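# Put cart bottle behind fridge bottle, close door

## Task

A bottle already stands on one refrigerator shelf. Pick up the bottle on the cart and set it upright on that same shelf, right behind the first bottle, then close the refrigerator door completely. At the end both bottles must be upright and the cart must be resting on its wheels. A glass bottle dropping a long way, the door being slammed while opening or closing, or the robot toppling or ending up tilted each count as failure. Anything that stays in place only because the robot is holding it does not count.

## Robot and tools

ROBOT. A Hello Robot Stretch 3 with a single arm: a two-wheel base (0.33 m long, 0.34 m wide), a lift that slides up a mast, and a telescoping arm that reaches out to the robot's RIGHT side. The arm cannot move forward or back, so the gripper is moved that way by driving the base. Turning in place pivots about the point midway between the drive wheels, 0.05 m behind the front edge. With the arm retracted and the wrist folded, a turn sweeps a 0.28 m radius circle; an unfolded, level gripper reaches past it.

FRAMES. Base frame: origin on the floor between the drive wheels, x forward, y left, z up. hand_pose is reported in this frame, at the point where the closed fingertips meet. The odometry frame is the base frame at the start; heading is positive to the left, -3.142 to 3.142.

execute_actions takes "actions", a list run in order; an empty list just returns the current state and images. Each action is {"robot": ..., "steps": n, "until": ...}. steps is 1 to 450 control steps at 30 per second (default 1); {"steps": n} alone waits. "robot" holds one command, a list of up to 8 commands run in sequence (each may also be {"pause_s": s}, s at most 15), or {"stop": true}, which brakes everything and clears the queue. A command can contain:
- "base": exactly one of {"translate_m": d} (an offset in metres, straight ahead if positive, measured from where the base is when that command begins; |d| at most 1) or {"rotate_rad": d} (an offset turn in radians, positive = counter-clockwise/left; |d| at most 3.2). No sideways motion.
- "joints": absolute targets by name; unnamed joints keep their current goal. Ranges: lift_m 0 to 1.1 (arm height); arm_m 0 to 0.52 (extension); wrist_yaw_rad -1.345 to 4.42 (0 = along the arm, positive swings toward the front, 3.0 = folded over the base); wrist_pitch_rad -1.57 to 0.451 (0 level, negative tips fingers down); wrist_roll_rad -2.911 to 2.911; gripper_m -0.089 to 0.179 (larger = wider; true fingertip gap is about 0.007 smaller when nearly closed and 0.025 smaller when wide, zero below 0.007); head_pan_rad -3.953 to 1.73 (0 forward, positive left, -1.57 looks along the arm); head_tilt_rad -1.53 to 0.419 (negative looks down).
- "contact_limits": {"arm_m": e}, effort percent 1 to 100 at which the arm's motion halts; lower is gentler, too low stops at once.
Motions in one command start together and keep running after the call returns. A new command overrides immediately and discards an older queue. Any invalid value rejects the entire call.
"until" ends an action early. {"robot": {"status": "ended"}} fires when nothing reports moving and no queue is running; use it with steps 450 to wait for completion. Other fields are compared like {"lift_m": [">", 0.3]} or {"base_status": ["!=", "moving"]}; {"any": {"status": "ended"}} fires when the first motion ends.

SPEED. Full base speed (0.30 m/s, 1.9 rad/s) only when stowed: lift_m under 0.30, arm_m under 0.03, wrist_yaw_rad over 2.54; otherwise 0.10 m/s and 0.63 rad/s.

GRIPPER. Grip by commanding gripper_m below the object's width (lower squeezes harder; too hard triggers a force reduction and slippage). Release by going at least 0.02 above the touch value. Neither the reading nor "done" proves a grasp; check cameras.

SELF-COLLISION. Fold or unfold the wrist only with lift_m 0.32 to 0.95, wrist_pitch_rad -0.4 and roll near 0; once folded, lift may go to 0.25. With wrist_yaw_rad below -0.4 keep pitch at -0.5 or lower.

TIPPING. Pushing on something rigid with the gripper above about 0.45 m, driving while gripping or pushing something fixed, repeated pushes after a contact_stop, or snagging furniture (worst in reverse) can tip the robot. If base_tilt shows a lean, back off in small steps, move the gripper away, and lower lift_m to about 0.2 if needed. Open and close the door gently; a slam fails.

CAMERAS. head_camera (896x504) and nav_camera (672x504 fisheye) are aimed by head pan/tilt; wrist_camera (644x364) rides on the gripper. Each successful execute_actions returns one image per camera taken at the end. zoom_image takes "camera" and "region" [x0, y0, x1, y1] in pixels (top-left origin, at most 504x504) and returns a closer view.

RESULTS. base_status shows progress, e.g. "moving (translate_m +0.12 of +0.30)". joint_goals and joint_status list each joint; statuses: moving, done (within tolerance), off_target (rested away from goal, may still push), contact_stop (lift or arm hit something and went slack until next command), time_out, stopped, not_commanded, torque_fault (a wrist servo shut off for about 10 s after hard pushing; limp, refuses goals). measured_speeds come from encoders. refusals, queue (idle/running/done/dropped/stopped) and queue_left describe the queue; "refused:" and "dropped:" lines give causes, counting from 0; "replaced:" reports how an overridden motion ended. robot.on_its_own appears when a goal was changed by the robot, a joint is slack or off, a motor is loaded at rest, or base_tilt drifts 3 degrees or more from its start. motor_effort is percent, positive toward higher values, peak in brackets; readings carry fixed offsets and noise. lidar_m: 12 distances, sector 1 straight ahead then counter-clockwise (4 left, 7 behind, 10 right), plane 0.17 m high, blind to glass. wrist_depth_mm and head_depth_mm: 7x7 median depths, glass omitted.

TIMING. The simulation runs on while you think. Before finished_scene (argument scene, the scene number), let all motion end, release the bottle, and make sure nothing is held up only by the robot.

Each tool is called after "Call:" as name([rows], argument=value, ...), one row to a line, values as JSON.

## Session

Call:
execute_actions(actions=[])

Scene clock: 0.00 s.
robot.base_odometry: x=+0.000 y=+0.000 heading=+0.000 (m, m, rad; robot's odometry frame)
robot.turned_by_wheels: +0.000 (rad since the last result)
robot.turned_by_imu: +0.000 (rad since the last result)
robot.base_tilt: forward=-0.4 right=+1.2 (deg)
robot.lidar_m: 2.31 1.90 1.55 1.08 1.65 1.45 1.43 1.60 1.14 1.26 2.85 1.51
robot.head_depth_mm: 1886 2118 2142 2086 2022 1944 1868 / 1900 2152 2184 2170 2204 2224 2028 / 1907 2224 2218 2236 2245 2257 2021 / 1944 2230 2240 2261 2266 2275 2005 / 1933 2260 2294 2289 2302 2312 1991 / 1953 2298 2308 2331 2351 2352 1964 / 1962 2345 2345 2381 2402 2403 1981
robot.base_status: not_commanded
robot.joint_positions: lift_m=+0.372 arm_m=+0.001 wrist_yaw_rad=+3.057 wrist_pitch_rad=-0.477 wrist_roll_rad=-0.020 gripper_m=+0.037 head_pan_rad=+0.016 head_tilt_rad=-0.018
robot.joint_goals: lift_m=+0.372 arm_m=+0.001 wrist_yaw_rad=+3.057 wrist_pitch_rad=-0.477 wrist_roll_rad=-0.020 gripper_m=+0.037 head_pan_rad=+0.016 head_tilt_rad=-0.018
robot.joint_status: lift_m=not_commanded arm_m=not_commanded wrist_yaw_rad=not_commanded wrist_pitch_rad=not_commanded wrist_roll_rad=not_commanded gripper_m=not_commanded head_pan_rad=not_commanded head_tilt_rad=not_commanded
robot.measured_speeds: translate_m=+0.000 rotate_rad=+0.000 lift_m=+0.000 arm_m=+0.000 wrist_yaw_rad=+0.000 wrist_pitch_rad=+0.000 wrist_roll_rad=+0.000 head_pan_rad=+0.000 head_tilt_rad=+0.000
robot: refusals=0 queue=idle queue_left=0
robot.motor_effort: left_wheel=+0 right_wheel=+1 lift_m=+24 arm_m=+0 wrist_yaw_rad=+0 wrist_pitch_rad=+4 wrist_roll_rad=+0 gripper_m=+0 head_pan_rad=+0 head_tilt_rad=+2 (%)
robot.hand_pose: x=-0.0030 y=+0.0696 z=+0.3720 quat_wxyz=(+0.195, +0.686, +0.140, +0.686) (m; robot's base frame)
robot.wrist_depth_mm: - - - - - - - / - - - - - - - / - - - - - - - / 870 885 - 856 857 843 822 / 699 692 695 701 720 697 683 / 587 590 588 576 582 577 587 / 514 525 - - 506 503 500
pictures: head_camera (sideways: a quarter turn clockwise sets it upright), nav_camera (sideways: a quarter turn counterclockwise sets it upright), wrist_camera
Images, in order (width x height): head_camera 896x504, nav_camera 672x504, wrist_camera 644x364.

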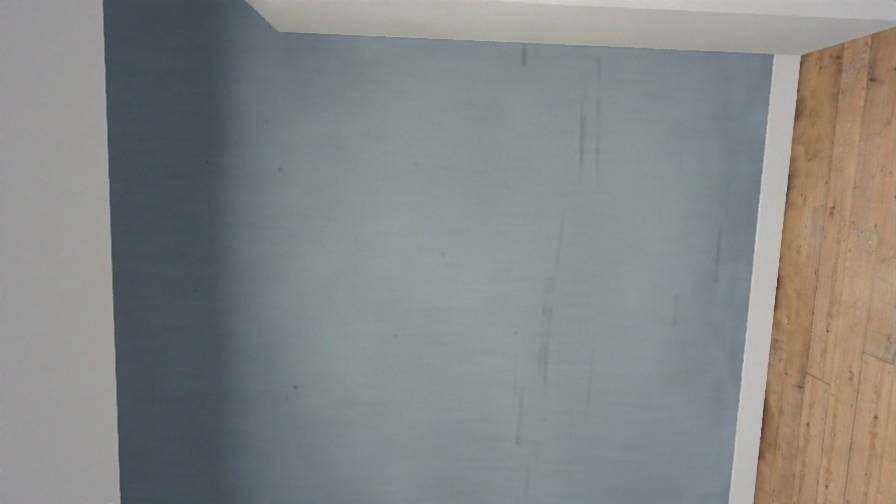

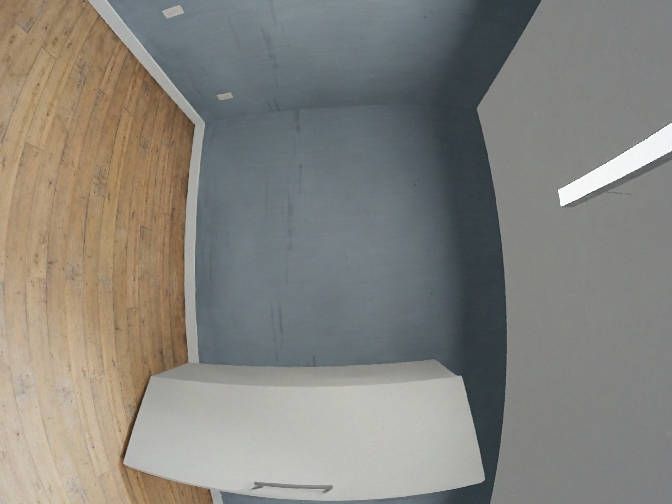

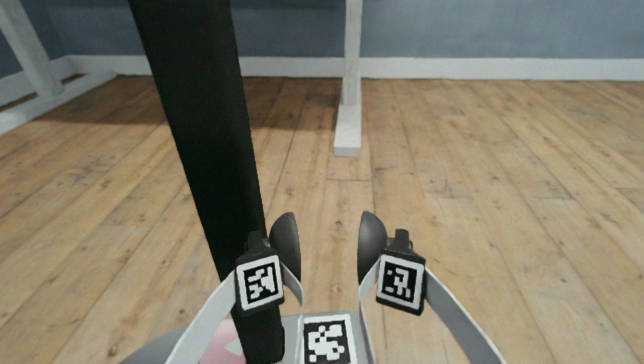

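Call:
execute_actions([
  {"robot":{"joints":{"head_pan_rad":-0.6,"head_tilt_rad":-0.3}},"steps":100,"until":{"robot":{"status":"ended"}}},
])

Call:
execute_actions([
  {"robot":{"joints":{"head_pan_rad":-1.8,"head_tilt_rad":-0.5}},"steps":100,"until":{"robot":{"status":"ended"}}},
])

Scene clock: 1.63 s.
robot.base_odometry: x=+0.000 y=+0.000 heading=+0.000 (m, m, rad; robot's odometry frame)
robot.turned_by_wheels: +0.000 (rad since the last result)
robot.turned_by_imu: +0.000 (rad since the last result)
robot.base_tilt: forward=-0.6 right=+1.3 (deg)
robot.lidar_m: 2.30 1.91 1.55 1.08 1.65 1.44 1.43 1.60 1.14 1.26 2.85 1.51
robot.head_depth_mm: 2572 2805 2978 3205 2639 1885 1474 / 2428 2599 2795 2992 2589 1876 1458 / 1276 1358 1453 1564 2335 1786 1452 / 1319 1400 1479 1572 1677 1775 1453 / 1364 1453 1537 1642 1761 1822 1441 / 1425 1528 1622 1738 1979 1821 1436 / 1889 1972 2112 2255 2353 1806 1432
robot.base_status: not_commanded
robot.joint_positions: lift_m=+0.372 arm_m=+0.001 wrist_yaw_rad=+3.057 wrist_pitch_rad=-0.477 wrist_roll_rad=-0.020 gripper_m=+0.037 head_pan_rad=-0.593 head_tilt_rad=-0.296
robot.joint_goals: lift_m=+0.372 arm_m=+0.001 wrist_yaw_rad=+3.057 wrist_pitch_rad=-0.477 wrist_roll_rad=-0.020 gripper_m=+0.037 head_pan_rad=-0.600 head_tilt_rad=-0.300
robot.joint_status: lift_m=not_commanded arm_m=not_commanded wrist_yaw_rad=not_commanded wrist_pitch_rad=not_commanded wrist_roll_rad=not_commanded gripper_m=not_commanded head_pan_rad=done head_tilt_rad=done
robot.measured_speeds: translate_m=+0.000 rotate_rad=+0.000 lift_m=+0.000 arm_m=+0.000 wrist_yaw_rad=+0.000 wrist_pitch_rad=+0.000 wrist_roll_rad=+0.000 head_pan_rad=+0.000 head_tilt_rad=+0.000
robot: refusals=0 queue=done queue_left=0
robot.motor_effort: left_wheel=-1(0) right_wheel=+1(1) lift_m=+24(24) arm_m=+0(0) wrist_yaw_rad=+1(1) wrist_pitch_rad=+4(5) wrist_roll_rad=+0(0) gripper_m=+0(0) head_pan_rad=-4(37) head_tilt_rad=-2(19) (%)
robot.hand_pose: x=-0.0030 y=+0.0696 z=+0.3720 quat_wxyz=(+0.195, +0.686, +0.140, +0.686) (m; robot's base frame)
robot.wrist_depth_mm: - - - - - - - / - - - - - - - / - - - - - - - / 889 858 - 846 834 839 865 / 701 712 697 687 719 705 670 / 587 594 584 584 577 568 579 / 514 515 - - 502 501 505
pictures: head_camera (sideways: a quarter turn clockwise sets it upright), nav_camera (sideways: a quarter turn counterclockwise sets it upright), wrist_camera
Images, in order (width x height): head_camera 896x504, nav_camera 672x504, wrist_camera 644x364.

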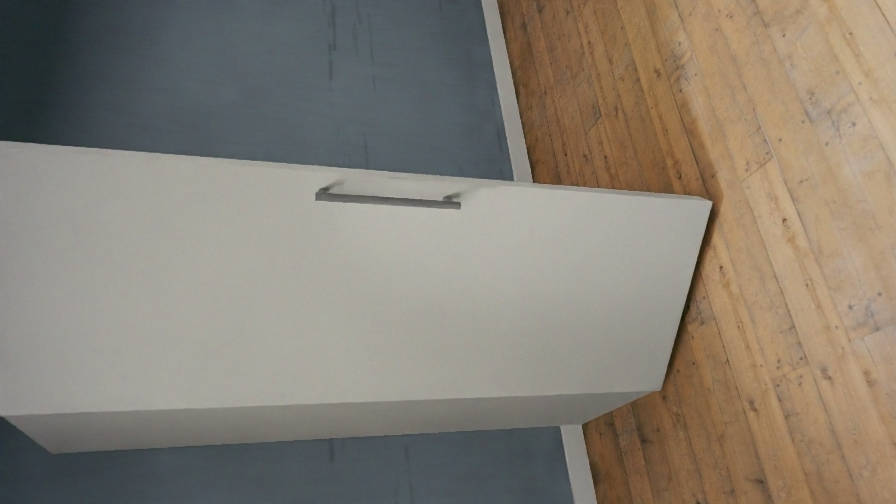

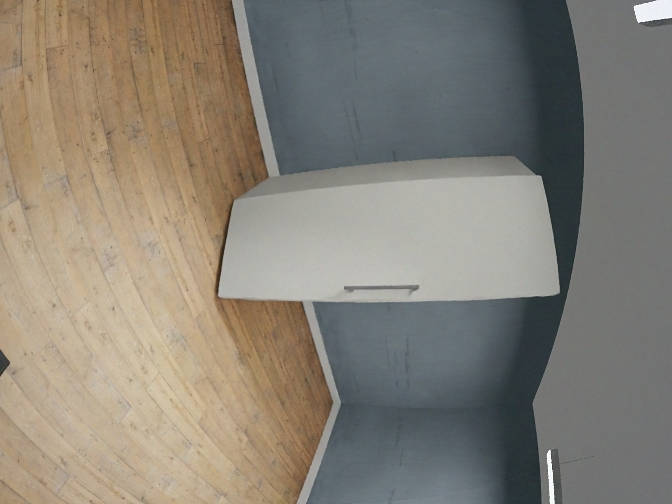

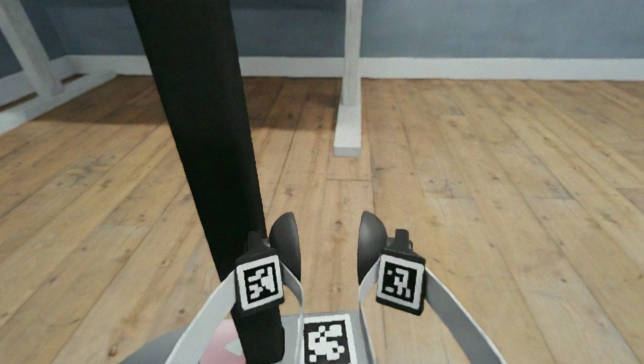

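Scene clock: 2.80 s.
robot.base_odometry: x=+0.000 y=+0.000 heading=+0.000 (m, m, rad; robot's odometry frame)
robot.turned_by_wheels: +0.000 (rad since the last result)
robot.turned_by_imu: +0.000 (rad since the last result)
robot.base_tilt: forward=-0.5 right=+1.3 (deg)
robot.lidar_m: 2.31 1.90 1.55 1.08 1.65 1.44 1.44 1.60 1.14 1.26 2.85 1.51
robot.head_depth_mm: 2733 2965 3102 2648 1956 1544 1271 / 2736 3008 1532 1588 1753 1532 1271 / 2692 2962 1495 1594 1642 1529 1265 / 2631 2911 1583 1658 1756 1518 1253 / 2651 2876 1550 1658 1766 1503 1253 / 2624 2865 3140 2527 1891 1498 1241 / 2606 2831 3139 2544 1875 1493 1240
robot.base_status: not_commanded
robot.joint_positions: lift_m=+0.372 arm_m=+0.001 wrist_yaw_rad=+3.057 wrist_pitch_rad=-0.477 wrist_roll_rad=-0.020 gripper_m=+0.037 head_pan_rad=-1.793 head_tilt_rad=-0.494
robot.joint_goals: lift_m=+0.372 arm_m=+0.001 wrist_yaw_rad=+3.057 wrist_pitch_rad=-0.477 wrist_roll_rad=-0.020 gripper_m=+0.037 head_pan_rad=-1.800 head_tilt_rad=-0.500
robot.joint_status: lift_m=not_commanded arm_m=not_commanded wrist_yaw_rad=not_commanded wrist_pitch_rad=not_commanded wrist_roll_rad=not_commanded gripper_m=not_commanded head_pan_rad=done head_tilt_rad=done
robot.measured_speeds: translate_m=+0.000 rotate_rad=+0.000 lift_m=+0.000 arm_m=+0.000 wrist_yaw_rad=+0.000 wrist_pitch_rad=+0.000 wrist_roll_rad=+0.000 head_pan_rad=+0.000 head_tilt_rad=+0.000
robot: refusals=0 queue=done queue_left=0
robot.motor_effort: left_wheel=+0(0) right_wheel=+1(1) lift_m=+24(24) arm_m=-1(1) wrist_yaw_rad=+1(1) wrist_pitch_rad=+4(4) wrist_roll_rad=+0(0) gripper_m=+0(0) head_pan_rad=-3(44) head_tilt_rad=-3(17) (%)
robot.hand_pose: x=-0.0030 y=+0.0696 z=+0.3720 quat_wxyz=(+0.195, +0.686, +0.140, +0.686) (m; robot's base frame)
robot.wrist_depth_mm: - - - - - - - / - - - - - - - / - - - - - - - / 860 853 - 867 857 833 820 / 717 717 707 697 725 682 686 / 599 597 585 583 587 579 579 / 517 523 - - 506 506 502
pictures: head_camera (sideways: a quarter turn clockwise sets it upright), nav_camera (sideways: a quarter turn counterclockwise sets it upright), wrist_camera
Images, in order (width x height): head_camera 896x504, nav_camera 672x504, wrist_camera 644x364.

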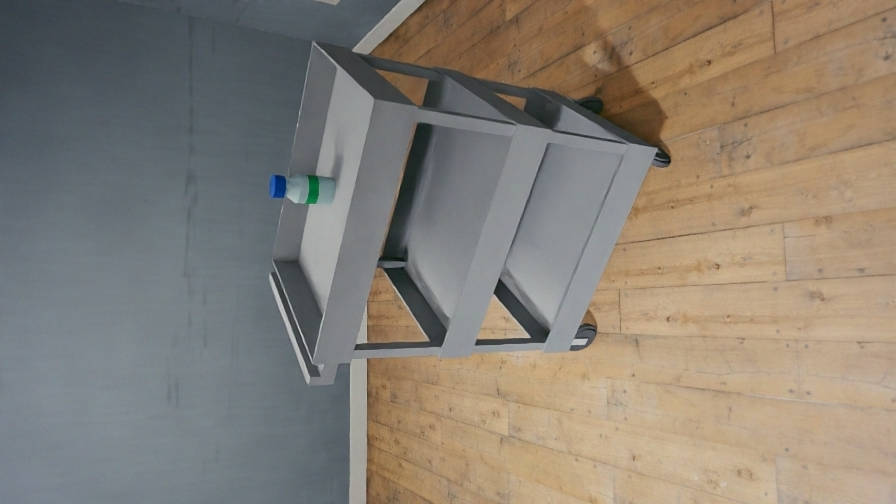

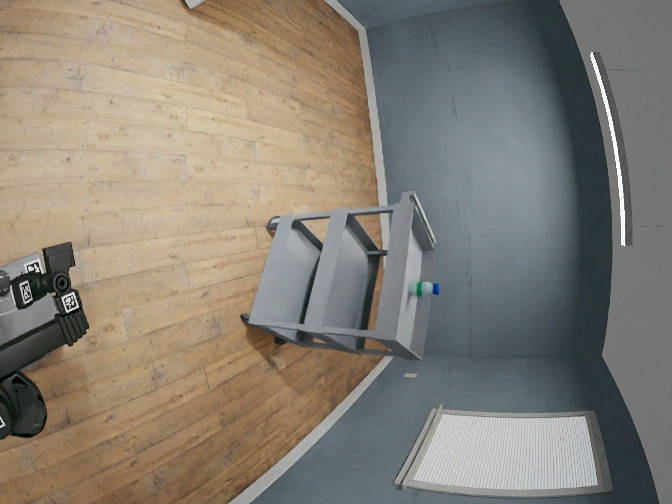

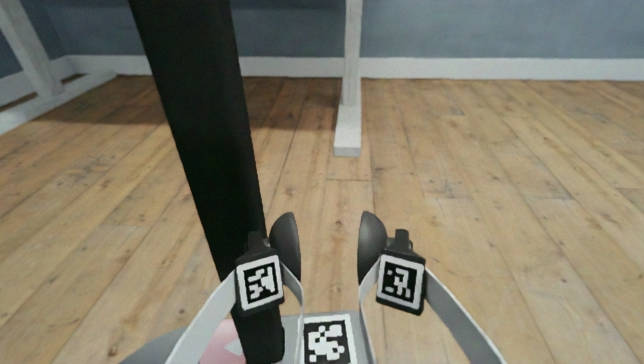

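Call:
execute_actions([
  {"robot":[{"joints":{"lift_m":0.27,"head_pan_rad":-1.57,"head_tilt_rad":-0.7}},{"base":{"rotate_rad":-1.615}},{"base":{"translate_m":0.87}},{"base":{"rotate_rad":0.905}},{"joints":{"lift_m":0.93,"wrist_pitch_rad":-0.4,"wrist_roll_rad":0}},{"joints":{"wrist_yaw_rad":0,"gripper_m":0.17}},{"joints":{"wrist_pitch_rad":0}}],"steps":450,"until":{"robot":{"status":"ended"}}},
  {"steps":450,"until":{"robot":{"status":"ended"}}},
])

Scene clock: 25.33 s.
robot.base_odometry: x=-0.038 y=-0.869 heading=-0.710 (m, m, rad; robot's odometry frame)
robot.turned_by_wheels: -0.710 (rad since the last result)
robot.turned_by_imu: -0.695 (rad since the last result)
robot.base_tilt: forward=-0.5 right=+1.3 (deg)
robot.lidar_m: 2.29 1.15 1.57 2.50 2.43 2.24 1.60 1.56 0.46 0.45 0.47 2.42
robot.head_depth_mm: 1664 1793 1819 749 - - - / 1866 2023 950 739 - - - / 2108 2319 950 814 - - 1109 / 2323 2597 826 808 - - 1099 / 2206 2476 934 750 928 901 1095 / 2079 2319 928 723 921 898 1091 / 1970 2199 903 739 918 896 1116
robot.base_status: done (rotate_rad +0.9048 of +0.9050)
robot.joint_positions: lift_m=+0.930 arm_m=+0.001 wrist_yaw_rad=+0.002 wrist_pitch_rad=-0.025 wrist_roll_rad=-0.003 gripper_m=+0.170 head_pan_rad=-1.577 head_tilt_rad=-0.692
robot.joint_goals: lift_m=+0.930 arm_m=+0.001 wrist_yaw_rad=+0.000 wrist_pitch_rad=+0.000 wrist_roll_rad=+0.000 gripper_m=+0.170 head_pan_rad=-1.570 head_tilt_rad=-0.700
robot.joint_status: lift_m=done arm_m=not_commanded wrist_yaw_rad=done wrist_pitch_rad=done wrist_roll_rad=done gripper_m=done head_pan_rad=done head_tilt_rad=done
robot.measured_speeds: translate_m=+0.000 rotate_rad=+0.000 lift_m=+0.000 arm_m=+0.000 wrist_yaw_rad=+0.000 wrist_pitch_rad=+0.000 wrist_roll_rad=+0.000 head_pan_rad=+0.000 head_tilt_rad=+0.000
robot: refusals=0 queue=done queue_left=0
robot.motor_effort: left_wheel=-3(10) right_wheel=+5(13) lift_m=+26(28) arm_m=-1(1) wrist_yaw_rad=-2(5) wrist_pitch_rad=+9(9) wrist_roll_rad=+1(2) gripper_m=+0(83) head_pan_rad=+3(23) head_tilt_rad=-4(18) (%)
robot.hand_pose: x=-0.0210 y=-0.4018 z=+1.0382 quat_wxyz=(+0.708, +0.010, -0.706, -0.008) (m; robot's base frame)
robot.wrist_depth_mm: - - - - - - - / - - - - - - - / - - - - - - - / - - - - - - - / - - - 724 - - - / - - 636 548 599 609 - / - 451 476 468 470 447 397
pictures: head_camera (sideways: a quarter turn clockwise sets it upright), nav_camera (sideways: a quarter turn counterclockwise sets it upright), wrist_camera
Images, in order (width x height): head_camera 896x504, nav_camera 672x504, wrist_camera 644x364.

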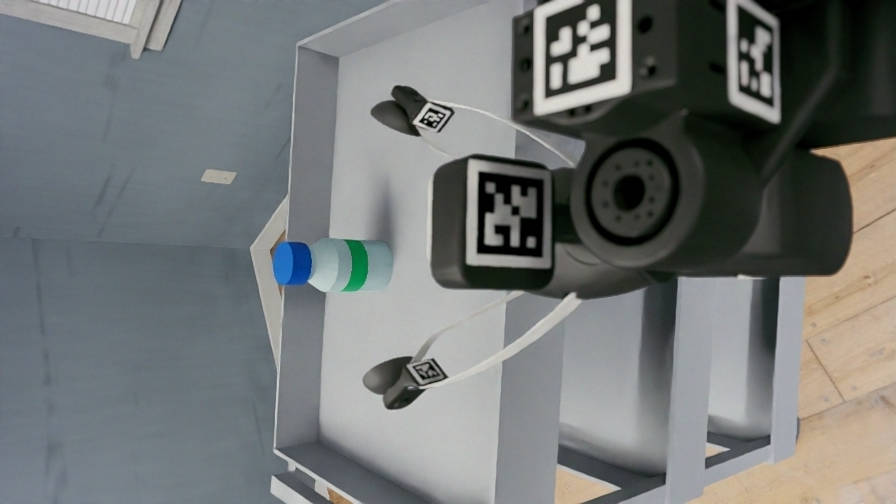

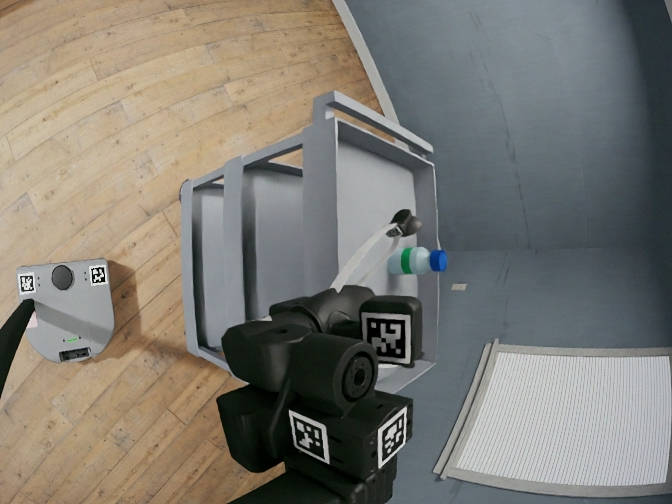

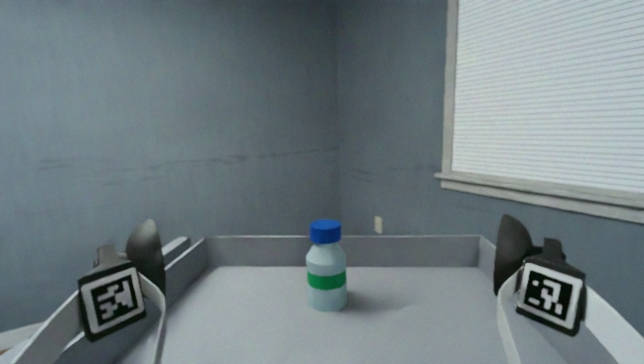

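Call:
execute_actions([
  {"robot":{"joints":{"lift_m":0.82,"arm_m":0.25}},"steps":450,"until":{"robot":{"status":"ended"}}},
])

Scene clock: 28.67 s.
robot.base_odometry: x=-0.038 y=-0.869 heading=-0.710 (m, m, rad; robot's odometry frame)
robot.turned_by_wheels: +0.000 (rad since the last result)
robot.turned_by_imu: +0.001 (rad since the last result)
robot.base_tilt: forward=-0.6 right=+1.4 (deg)
robot.lidar_m: 2.29 1.15 1.57 2.52 2.43 2.23 1.61 1.56 0.46 0.45 0.48 2.42
robot.head_depth_mm: 1664 1794 1805 751 616 - - / 1858 2011 947 - 937 893 1111 / 2099 2307 956 - 959 907 1110 / 2337 2628 933 - 941 908 1102 / 2209 2512 939 747 927 905 1094 / 2096 2332 926 744 920 898 1092 / 1973 2198 902 738 914 895 1114
robot.base_status: done (rotate_rad +0.9048 of +0.9050)
robot.joint_positions: lift_m=+0.820 arm_m=+0.250 wrist_yaw_rad=+0.000 wrist_pitch_rad=-0.023 wrist_roll_rad=-0.003 gripper_m=+0.170 head_pan_rad=-1.577 head_tilt_rad=-0.692
robot.joint_goals: lift_m=+0.820 arm_m=+0.250 wrist_yaw_rad=+0.000 wrist_pitch_rad=+0.000 wrist_roll_rad=+0.000 gripper_m=+0.170 head_pan_rad=-1.570 head_tilt_rad=-0.700
robot.joint_status: lift_m=done arm_m=done wrist_yaw_rad=done wrist_pitch_rad=done wrist_roll_rad=done gripper_m=done head_pan_rad=done head_tilt_rad=done
robot.measured_speeds: translate_m=+0.000 rotate_rad=+0.000 lift_m=+0.000 arm_m=+0.000 wrist_yaw_rad=+0.000 wrist_pitch_rad=+0.000 wrist_roll_rad=+0.000 head_pan_rad=+0.000 head_tilt_rad=+0.000
robot: refusals=0 queue=done queue_left=0
robot.motor_effort: left_wheel=-3(3) right_wheel=+5(5) lift_m=+22(28) arm_m=+4(3) wrist_yaw_rad=+0(1) wrist_pitch_rad=+8(8) wrist_roll_rad=+1(1) gripper_m=+0(0) head_pan_rad=+3(3) head_tilt_rad=-3(3) (%)
robot.hand_pose: x=-0.0213 y=-0.6503 z=+0.9289 quat_wxyz=(+0.708, +0.009, -0.706, -0.008) (m; robot's base frame)
robot.wrist_depth_mm: - - - - - - 989 / - - - - - - - / - - - - - - - / - - - - - - - / - 455 443 269 421 412 404 / 315 - 408 262 394 387 337 / 295 295 306 271 297 291 275
pictures: head_camera (sideways: a quarter turn clockwise sets it upright), nav_camera (sideways: a quarter turn counterclockwise sets it upright), wrist_camera
Images, in order (width x height): head_camera 896x504, nav_camera 672x504, wrist_camera 644x364.

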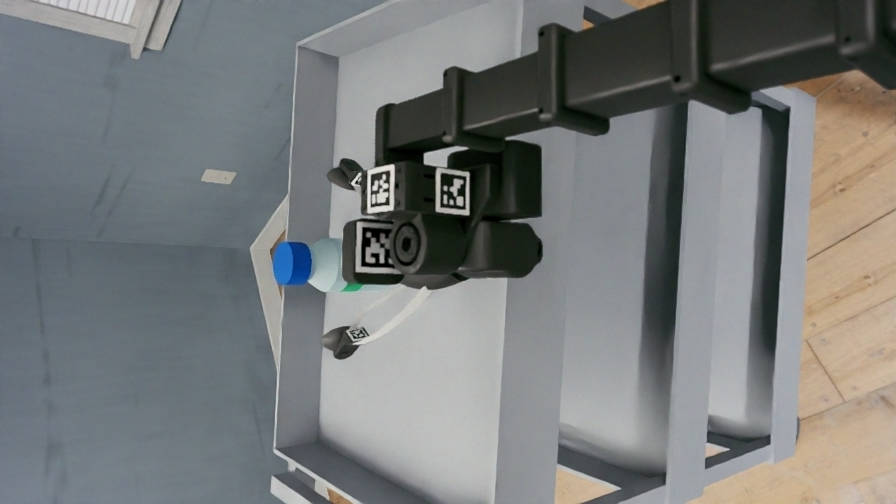

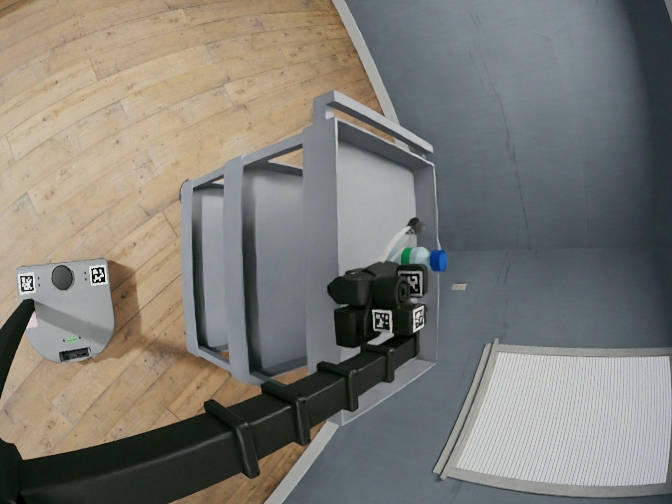

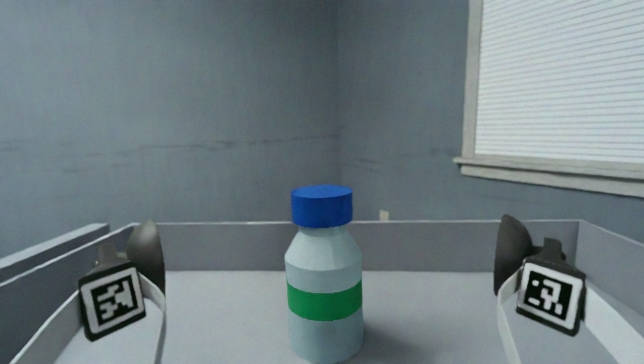

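Call:
execute_actions([
  {"robot":[{"joints":{"arm_m":0.365}},{"joints":{"lift_m":0.775}}],"steps":450,"until":{"robot":{"status":"ended"}}},
])

Scene clock: 32.60 s.
robot.base_odometry: x=-0.038 y=-0.869 heading=-0.710 (m, m, rad; robot's odometry frame)
robot.turned_by_wheels: +0.000 (rad since the last result)
robot.turned_by_imu: +0.001 (rad since the last result)
robot.base_tilt: forward=-0.5 right=+1.3 (deg)
robot.lidar_m: 2.29 1.15 1.57 2.50 2.42 2.24 1.61 1.56 0.46 0.45 0.48 2.43
robot.head_depth_mm: 1666 1797 1803 752 632 1320 - / 1868 2014 948 794 - - 1094 / 2105 2301 956 710 935 910 1107 / 2320 2624 933 707 930 907 1105 / 2189 2465 935 749 922 901 1096 / 2061 2316 932 743 921 897 1097 / 1970 2198 904 738 919 893 1113
robot.base_status: done (rotate_rad +0.9048 of +0.9050)
robot.joint_positions: lift_m=+0.775 arm_m=+0.365 wrist_yaw_rad=+0.000 wrist_pitch_rad=-0.023 wrist_roll_rad=-0.003 gripper_m=+0.170 head_pan_rad=-1.577 head_tilt_rad=-0.692
robot.joint_goals: lift_m=+0.775 arm_m=+0.365 wrist_yaw_rad=+0.000 wrist_pitch_rad=+0.000 wrist_roll_rad=+0.000 gripper_m=+0.170 head_pan_rad=-1.570 head_tilt_rad=-0.700
robot.joint_status: lift_m=done arm_m=done wrist_yaw_rad=done wrist_pitch_rad=done wrist_roll_rad=done gripper_m=done head_pan_rad=done head_tilt_rad=done
robot.measured_speeds: translate_m=+0.000 rotate_rad=+0.000 lift_m=+0.000 arm_m=+0.000 wrist_yaw_rad=+0.000 wrist_pitch_rad=+0.000 wrist_roll_rad=+0.000 head_pan_rad=+0.000 head_tilt_rad=+0.000
robot: refusals=0 queue=done queue_left=0
robot.motor_effort: left_wheel=-3(3) right_wheel=+5(5) lift_m=+22(20) arm_m=+4(5) wrist_yaw_rad=+0(0) wrist_pitch_rad=+8(8) wrist_roll_rad=+1(1) gripper_m=+0(0) head_pan_rad=+3(3) head_tilt_rad=-3(4) (%)
robot.hand_pose: x=-0.0213 y=-0.7653 z=+0.8839 quat_wxyz=(+0.708, +0.009, -0.706, -0.008) (m; robot's base frame)
robot.wrist_depth_mm: - - - - - - 965 / - - - - - - 980 / - - - - - - 985 / - - - 133 - - 975 / 325 326 318 141 304 296 288 / 298 - 296 134 283 302 291 / 231 229 235 136 219 226 214
pictures: head_camera (sideways: a quarter turn clockwise sets it upright), nav_camera (sideways: a quarter turn counterclockwise sets it upright), wrist_camera
Images, in order (width x height): head_camera 896x504, nav_camera 672x504, wrist_camera 644x364.

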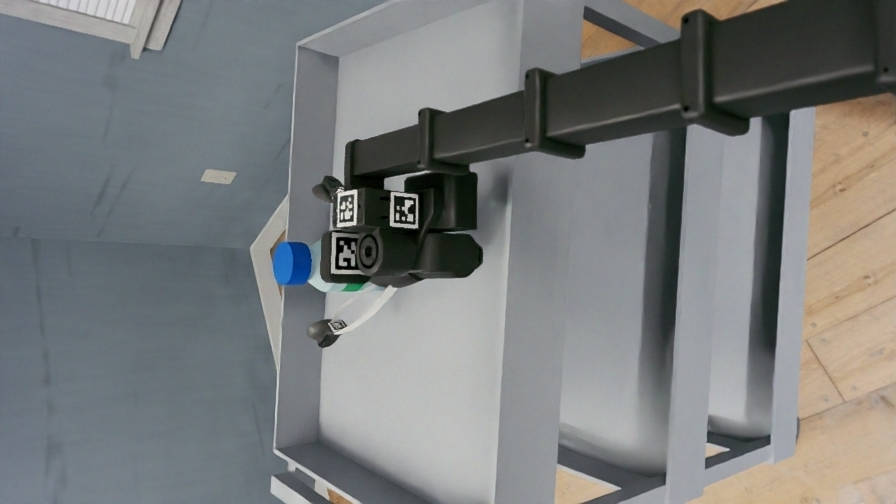

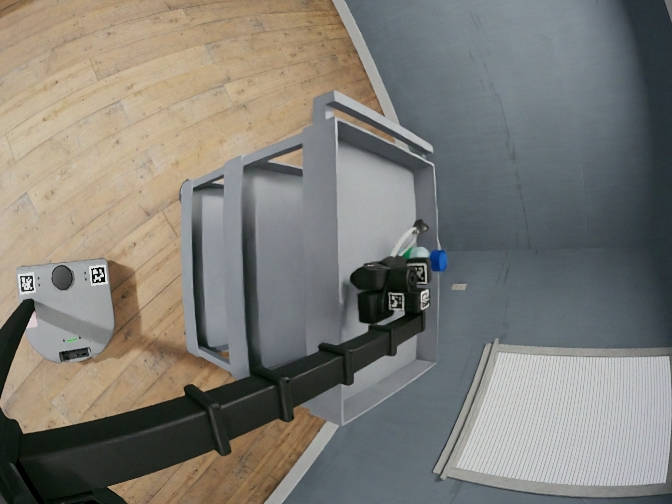

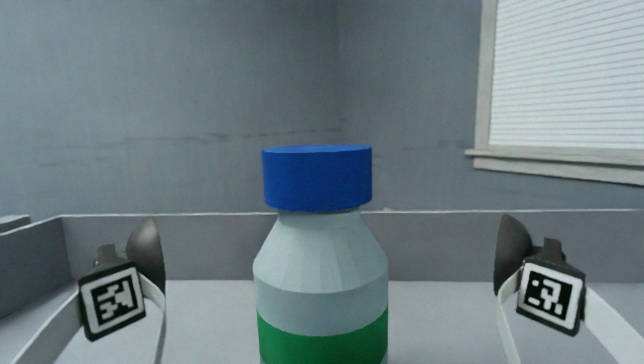

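Call:
execute_actions([
  {"robot":[{"joints":{"arm_m":0.355,"lift_m":0.74}},{"joints":{"gripper_m":0.03}}],"steps":450,"until":{"robot":{"status":"ended"}}},
])

Scene clock: 34.23 s.
robot.base_odometry: x=-0.038 y=-0.869 heading=-0.710 (m, m, rad; robot's odometry frame)
robot.turned_by_wheels: +0.000 (rad since the last result)
robot.turned_by_imu: +0.000 (rad since the last result)
robot.base_tilt: forward=-0.5 right=+1.2 (deg)
robot.lidar_m: 2.29 1.15 1.57 2.51 2.43 2.24 1.61 1.56 0.46 0.45 0.47 2.42
robot.head_depth_mm: 1677 1789 1817 748 635 1288 - / 1865 2019 951 791 - - 1114 / 2103 2321 956 - 936 906 1109 / 2317 2593 924 - 934 908 1102 / 2206 2496 938 749 925 903 1103 / 2083 2318 931 742 921 898 1092 / 1965 2181 905 741 916 893 1115
robot.base_status: done (rotate_rad +0.9049 of +0.9050)
robot.joint_positions: lift_m=+0.744 arm_m=+0.355 wrist_yaw_rad=+0.000 wrist_pitch_rad=-0.023 wrist_roll_rad=-0.003 gripper_m=+0.170 head_pan_rad=-1.577 head_tilt_rad=-0.692
robot.joint_goals: lift_m=+0.744 arm_m=+0.355 wrist_yaw_rad=+0.000 wrist_pitch_rad=+0.000 wrist_roll_rad=+0.000 gripper_m=+0.170 head_pan_rad=-1.570 head_tilt_rad=-0.700
robot.joint_status: lift_m=contact_stop arm_m=done wrist_yaw_rad=done wrist_pitch_rad=done wrist_roll_rad=done gripper_m=done head_pan_rad=done head_tilt_rad=done
robot.measured_speeds: translate_m=+0.000 rotate_rad=+0.000 lift_m=+0.001 arm_m=+0.000 wrist_yaw_rad=+0.000 wrist_pitch_rad=+0.000 wrist_roll_rad=+0.000 head_pan_rad=+0.000 head_tilt_rad=+0.000
robot: refusals=0 queue=dropped queue_left=0
robot.on_its_own: lift_m is slack since a contact_stop, until your next command for it (your +0.740 is given up)
robot.motor_effort: left_wheel=-3(4) right_wheel=+4(5) lift_m=+23(22) arm_m=-3(4) wrist_yaw_rad=+0(2) wrist_pitch_rad=+8(10) wrist_roll_rad=+1(1) gripper_m=+0(0) head_pan_rad=+3(3) head_tilt_rad=-4(4) (%)
robot.hand_pose: x=-0.0213 y=-0.7558 z=+0.8531 quat_wxyz=(+0.708, +0.009, -0.706, -0.008) (m; robot's base frame)
robot.wrist_depth_mm: - - - - - - 969 / - - - - - - 977 / - - - 141 - - 997 / - - - 144 304 300 292 / 317 333 321 138 307 302 296 / 281 - 250 143 241 240 241 / 185 184 187 147 183 180 172
pictures: head_camera (sideways: a quarter turn clockwise sets it upright), nav_camera (sideways: a quarter turn counterclockwise sets it upright), wrist_camera
dropped: robot: command 0 of its queue: lift_m: contact_stop
Images, in order (width x height): head_camera 896x504, nav_camera 672x504, wrist_camera 644x364.

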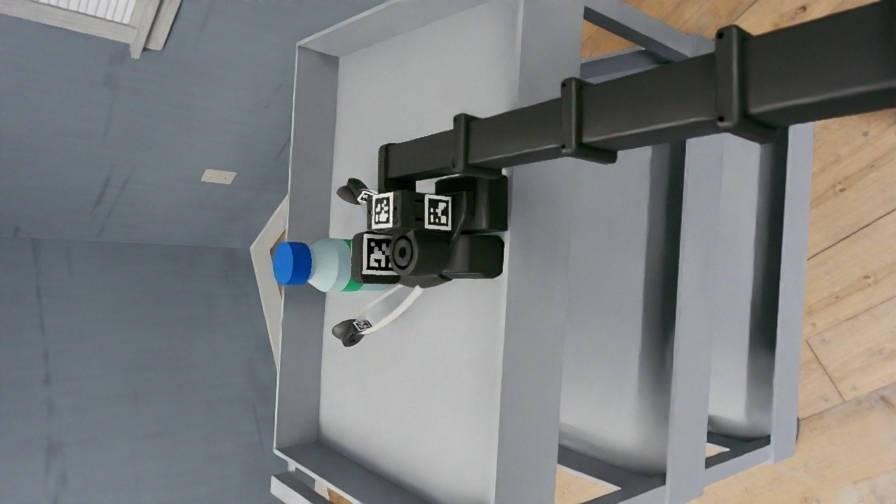

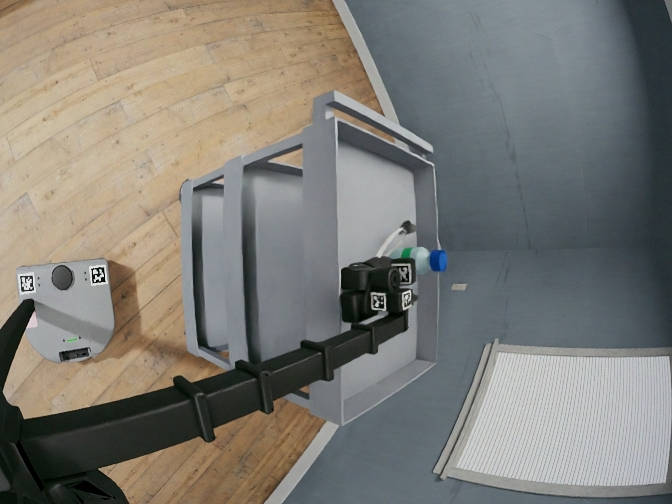

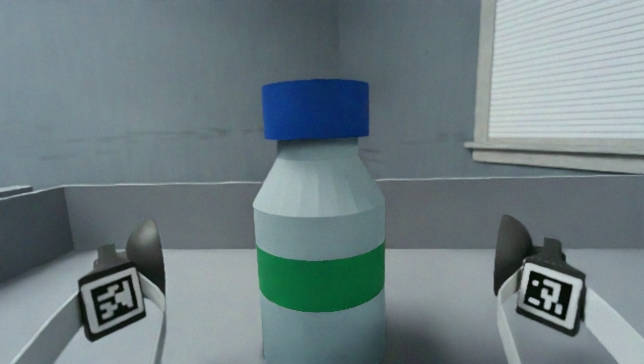

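Call:
execute_actions([
  {"robot":[{"joints":{"lift_m":0.75}},{"joints":{"gripper_m":0.03}},{"joints":{"lift_m":0.87}},{"joints":{"arm_m":0.0}},{"base":{"rotate_rad":0.24}},{"base":{"translate_m":0.7}},{"base":{"translate_m":0.69}},{"base":{"rotate_rad":1.92},"joints":{"head_pan_rad":-1.0,"head_tilt_rad":-0.4}}],"steps":450,"until":{"robot":{"status":"ended"}}},
  {"steps":450,"until":{"robot":{"status":"ended"}}},
  {"steps":450,"until":{"robot":{"status":"ended"}}},
])

Scene clock: 64.57 s.
robot.base_odometry: x=+1.201 y=-1.499 heading=+1.450 (m, m, rad; robot's odometry frame)
robot.turned_by_wheels: +2.160 (rad since the last result)
robot.turned_by_imu: +2.180 (rad since the last result)
robot.base_tilt: forward=-0.4 right=+1.4 (deg)
robot.lidar_m: 0.41 0.41 2.95 1.34 2.59 1.99 1.95 1.15 0.88 0.67 0.38 0.65
robot.head_depth_mm: 481 562 674 832 927 1009 1096 / 386 436 500 588 710 900 1147 / 322 356 398 451 520 615 753 / 289 311 339 374 417 472 541 / 304 328 357 391 433 486 552 / 815 881 955 866 605 980 797 / 753 794 851 852 686 972 866
robot.base_status: done (rotate_rad +1.9198 of +1.9200)
robot.joint_positions: lift_m=+0.870 arm_m=+0.001 wrist_yaw_rad=+0.000 wrist_pitch_rad=-0.055 wrist_roll_rad=-0.003 gripper_m=+0.031 head_pan_rad=-1.007 head_tilt_rad=-0.409
robot.joint_goals: lift_m=+0.870 arm_m=+0.000 wrist_yaw_rad=+0.000 wrist_pitch_rad=+0.000 wrist_roll_rad=+0.000 gripper_m=+0.030 head_pan_rad=-1.000 head_tilt_rad=-0.400
robot.joint_status: lift_m=done arm_m=done wrist_yaw_rad=done wrist_pitch_rad=done wrist_roll_rad=done gripper_m=done head_pan_rad=done head_tilt_rad=done
robot.measured_speeds: translate_m=+0.000 rotate_rad=+0.000 lift_m=+0.000 arm_m=+0.000 wrist_yaw_rad=+0.000 wrist_pitch_rad=+0.000 wrist_roll_rad=+0.000 head_pan_rad=+0.000 head_tilt_rad=+0.000
robot: refusals=0 queue=done queue_left=0
robot.motor_effort: left_wheel=-3(8) right_wheel=+5(11) lift_m=+28(30) arm_m=-4(7) wrist_yaw_rad=+0(4) wrist_pitch_rad=+20(20) wrist_roll_rad=+1(1) gripper_m=-14(87) head_pan_rad=+4(35) head_tilt_rad=+3(21) (%)
robot.hand_pose: x=-0.0214 y=-0.4010 z=+0.9703 quat_wxyz=(+0.708, +0.020, -0.706, -0.020) (m; robot's base frame)
robot.wrist_depth_mm: 243 334 583 581 571 553 541 / 242 332 595 601 588 580 559 / 240 331 585 141 611 586 585 / 240 331 584 148 629 606 588 / 238 327 482 140 644 650 621 / 238 328 - 143 158 656 636 / 238 308 573 147 689 680 662
pictures: head_camera (sideways: a quarter turn clockwise sets it upright), nav_camera (sideways: a quarter turn counterclockwise sets it upright), wrist_camera
Images, in order (width x height): head_camera 896x504, nav_camera 672x504, wrist_camera 644x364.

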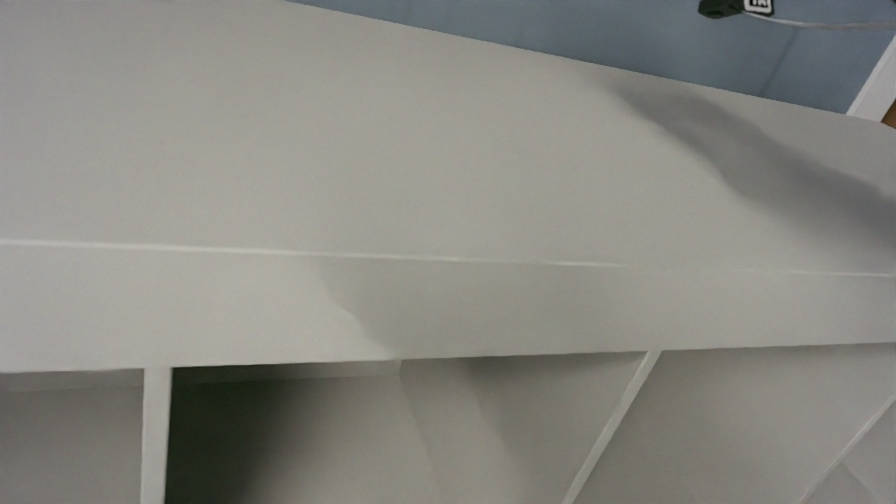

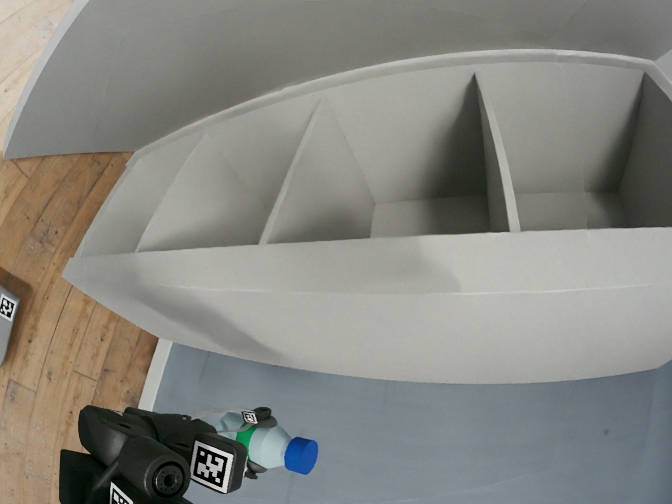

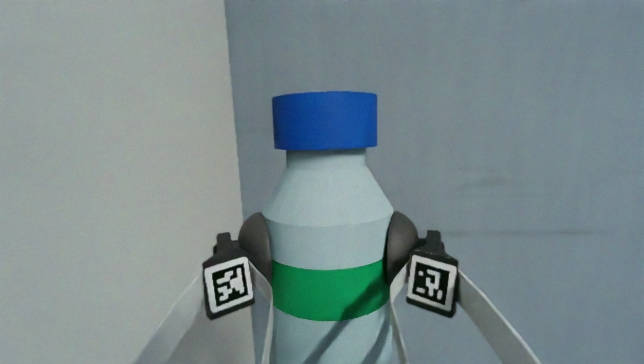

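Call:
execute_actions([
  {"robot":[{"base":{"translate_m":-0.15}},{"joints":{"wrist_yaw_rad":2.9,"head_pan_rad":-0.3,"head_tilt_rad":-0.9}}],"steps":450,"until":{"robot":{"status":"ended"}}},
])

Scene clock: 70.20 s.
robot.base_odometry: x=+1.183 y=-1.648 heading=+1.450 (m, m, rad; robot's odometry frame)
robot.turned_by_wheels: +0.000 (rad since the last result)
robot.turned_by_imu: +0.000 (rad since the last result)
robot.base_tilt: forward=-0.5 right=+1.3 (deg)
robot.lidar_m: 0.55 2.88 2.96 1.34 2.39 1.84 1.80 1.14 0.88 0.86 0.49 0.47
robot.head_depth_mm: 828 598 529 637 931 1235 1104 / 811 701 1131 713 875 1210 1104 / 808 973 1121 1371 1277 1210 1101 / 819 958 1158 1427 1389 1221 1096 / 697 808 955 1178 1355 1215 1089 / 607 688 796 937 1151 1214 1090 / 537 601 681 784 1008 1201 1081
robot.base_status: done (translate_m -0.1500 of -0.1500)
robot.joint_positions: lift_m=+0.870 arm_m=+0.001 wrist_yaw_rad=+2.899 wrist_pitch_rad=-0.055 wrist_roll_rad=-0.003 gripper_m=+0.031 head_pan_rad=-0.307 head_tilt_rad=-0.889
robot.joint_goals: lift_m=+0.870 arm_m=+0.000 wrist_yaw_rad=+2.900 wrist_pitch_rad=+0.000 wrist_roll_rad=+0.000 gripper_m=+0.030 head_pan_rad=-0.300 head_tilt_rad=-0.900
robot.joint_status: lift_m=done arm_m=done wrist_yaw_rad=done wrist_pitch_rad=done wrist_roll_rad=done gripper_m=done head_pan_rad=done head_tilt_rad=done
robot.measured_speeds: translate_m=+0.000 rotate_rad=+0.000 lift_m=+0.000 arm_m=+0.000 wrist_yaw_rad=+0.000 wrist_pitch_rad=+0.000 wrist_roll_rad=+0.000 head_pan_rad=+0.000 head_tilt_rad=+0.000
robot: refusals=0 queue=done queue_left=0
robot.motor_effort: left_wheel=-3(8) right_wheel=+5(6) lift_m=+28(28) arm_m=-4(5) wrist_yaw_rad=+2(2) wrist_pitch_rad=+19(20) wrist_roll_rad=+1(1) gripper_m=-14(14) head_pan_rad=+3(40) head_tilt_rad=-5(27) (%)
robot.hand_pose: x=+0.0399 y=+0.1007 z=+0.9703 quat_wxyz=(+0.105, +0.703, -0.066, +0.700) (m; robot's base frame)
robot.wrist_depth_mm: - - - - - - - / - - - - - - - / - - - 141 - - - / - - - 147 - - - / - - - 140 - - - / - - - 143 159 - - / - - - 147 - - -
pictures: head_camera (sideways: a quarter turn clockwise sets it upright), nav_camera (sideways: a quarter turn counterclockwise sets it upright), wrist_camera
Images, in order (width x height): head_camera 896x504, nav_camera 672x504, wrist_camera 644x364.

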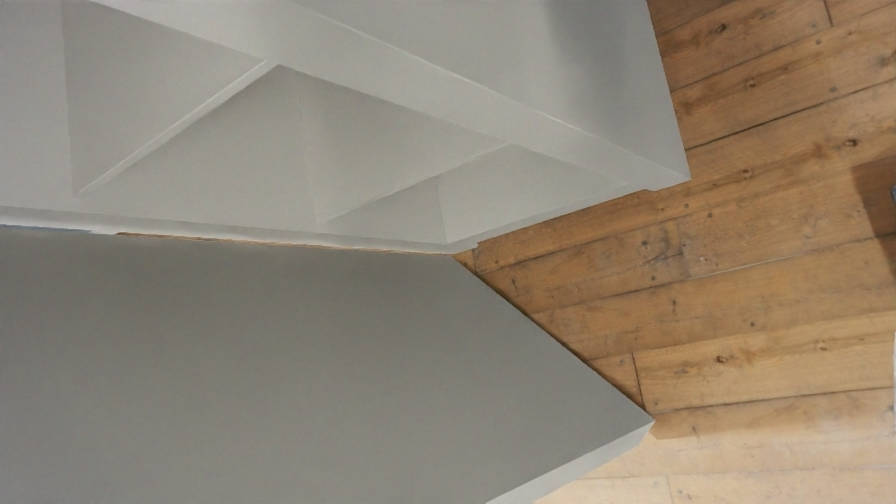

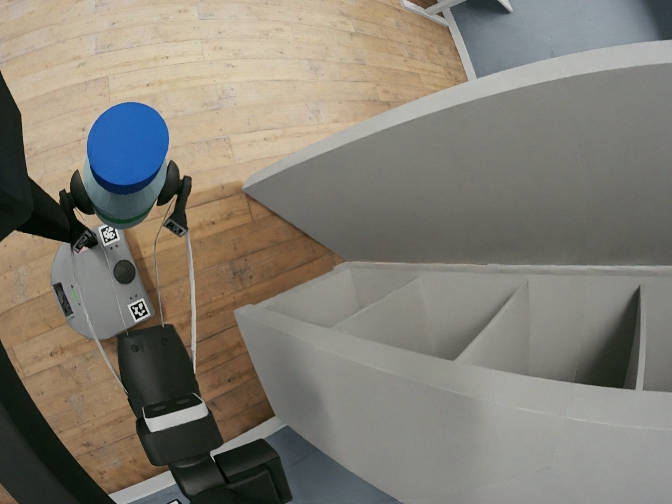

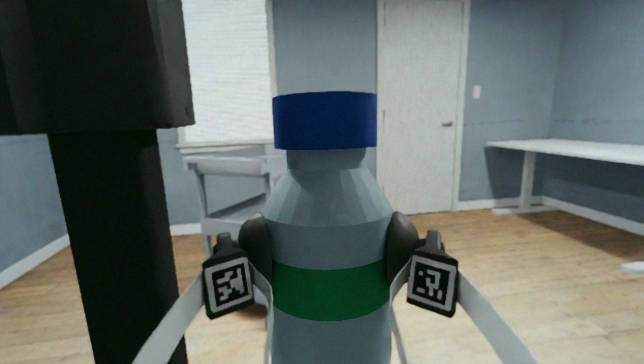

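Call:
execute_actions([
  {"robot":[{"joints":{"wrist_yaw_rad":3.04,"head_pan_rad":-1.7,"head_tilt_rad":-0.6}},{"base":{"translate_m":0.85}}],"steps":450,"until":{"robot":{"status":"ended"}}},
])

Scene clock: 83.17 s.
robot.base_odometry: x=+1.285 y=-0.804 heading=+1.450 (m, m, rad; robot's odometry frame)
robot.turned_by_wheels: +0.000 (rad since the last result)
robot.turned_by_imu: +0.012 (rad since the last result)
robot.base_tilt: forward=-0.3 right=+1.3 (deg)
robot.lidar_m: - - 0.15 1.76 1.69 2.69 2.64 0.54 0.62 0.28 0.15 -
robot.head_depth_mm: 657 729 799 628 869 904 - / 650 726 792 624 536 899 - / 646 722 785 618 533 908 - / 641 715 780 613 530 868 - / 628 699 762 588 526 821 - / 382 319 348 392 450 516 - / - 296 328 359 341 335 305
robot.base_status: done (translate_m +0.8500 of +0.8500)
robot.joint_positions: lift_m=+0.870 arm_m=+0.002 wrist_yaw_rad=+3.025 wrist_pitch_rad=-0.057 wrist_roll_rad=+0.000 gripper_m=+0.031 head_pan_rad=-1.694 head_tilt_rad=-0.605
robot.joint_goals: lift_m=+0.870 arm_m=+0.000 wrist_yaw_rad=+3.040 wrist_pitch_rad=+0.000 wrist_roll_rad=+0.000 gripper_m=+0.030 head_pan_rad=-1.700 head_tilt_rad=-0.600
robot.joint_status: lift_m=done arm_m=done wrist_yaw_rad=done wrist_pitch_rad=done wrist_roll_rad=done gripper_m=done head_pan_rad=done head_tilt_rad=done
robot.measured_speeds: translate_m=+0.000 rotate_rad=+0.000 lift_m=+0.000 arm_m=+0.000 wrist_yaw_rad=+0.000 wrist_pitch_rad=+0.000 wrist_roll_rad=+0.000 head_pan_rad=+0.000 head_tilt_rad=+0.000
robot: refusals=0 queue=done queue_left=0
robot.motor_effort: left_wheel=-3(11) right_wheel=+4(10) lift_m=+28(28) arm_m=-5(6) wrist_yaw_rad=+12(15) wrist_pitch_rad=+20(21) wrist_roll_rad=+0(1) gripper_m=-16(15) head_pan_rad=-3(44) head_tilt_rad=+2(19) (%)
robot.hand_pose: x=+0.0083 y=+0.1062 z=+0.9699 quat_wxyz=(+0.062, +0.706, -0.021, +0.705) (m; robot's base frame)
robot.wrist_depth_mm: - - - - 269 148 102 / - - - - 271 150 103 / - - - 141 247 151 104 / - - - 147 253 152 104 / - - - 140 180 154 105 / - - - 143 153 147 106 / - - - 147 237 171 107
pictures: head_camera (sideways: a quarter turn clockwise sets it upright), nav_camera (sideways: a quarter turn counterclockwise sets it upright), wrist_camera
Images, in order (width x height): head_camera 896x504, nav_camera 672x504, wrist_camera 644x364.

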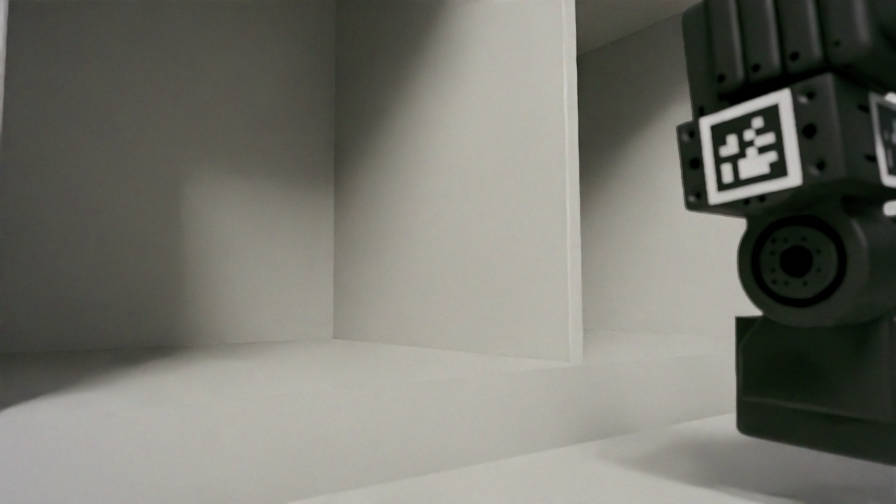

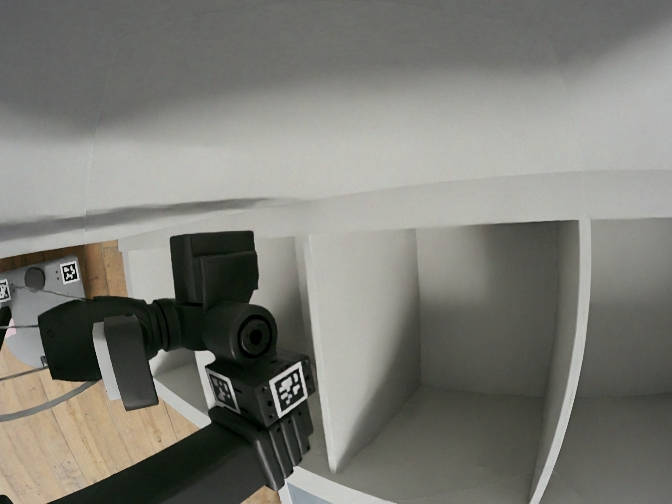

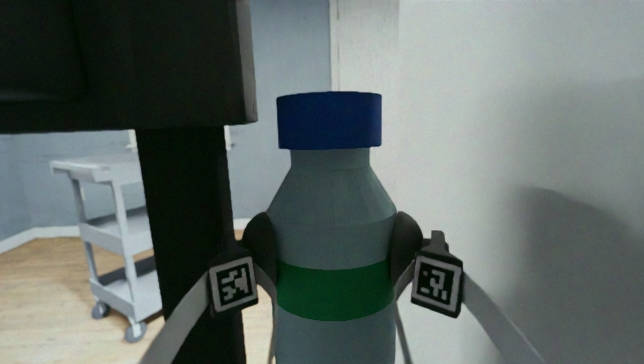

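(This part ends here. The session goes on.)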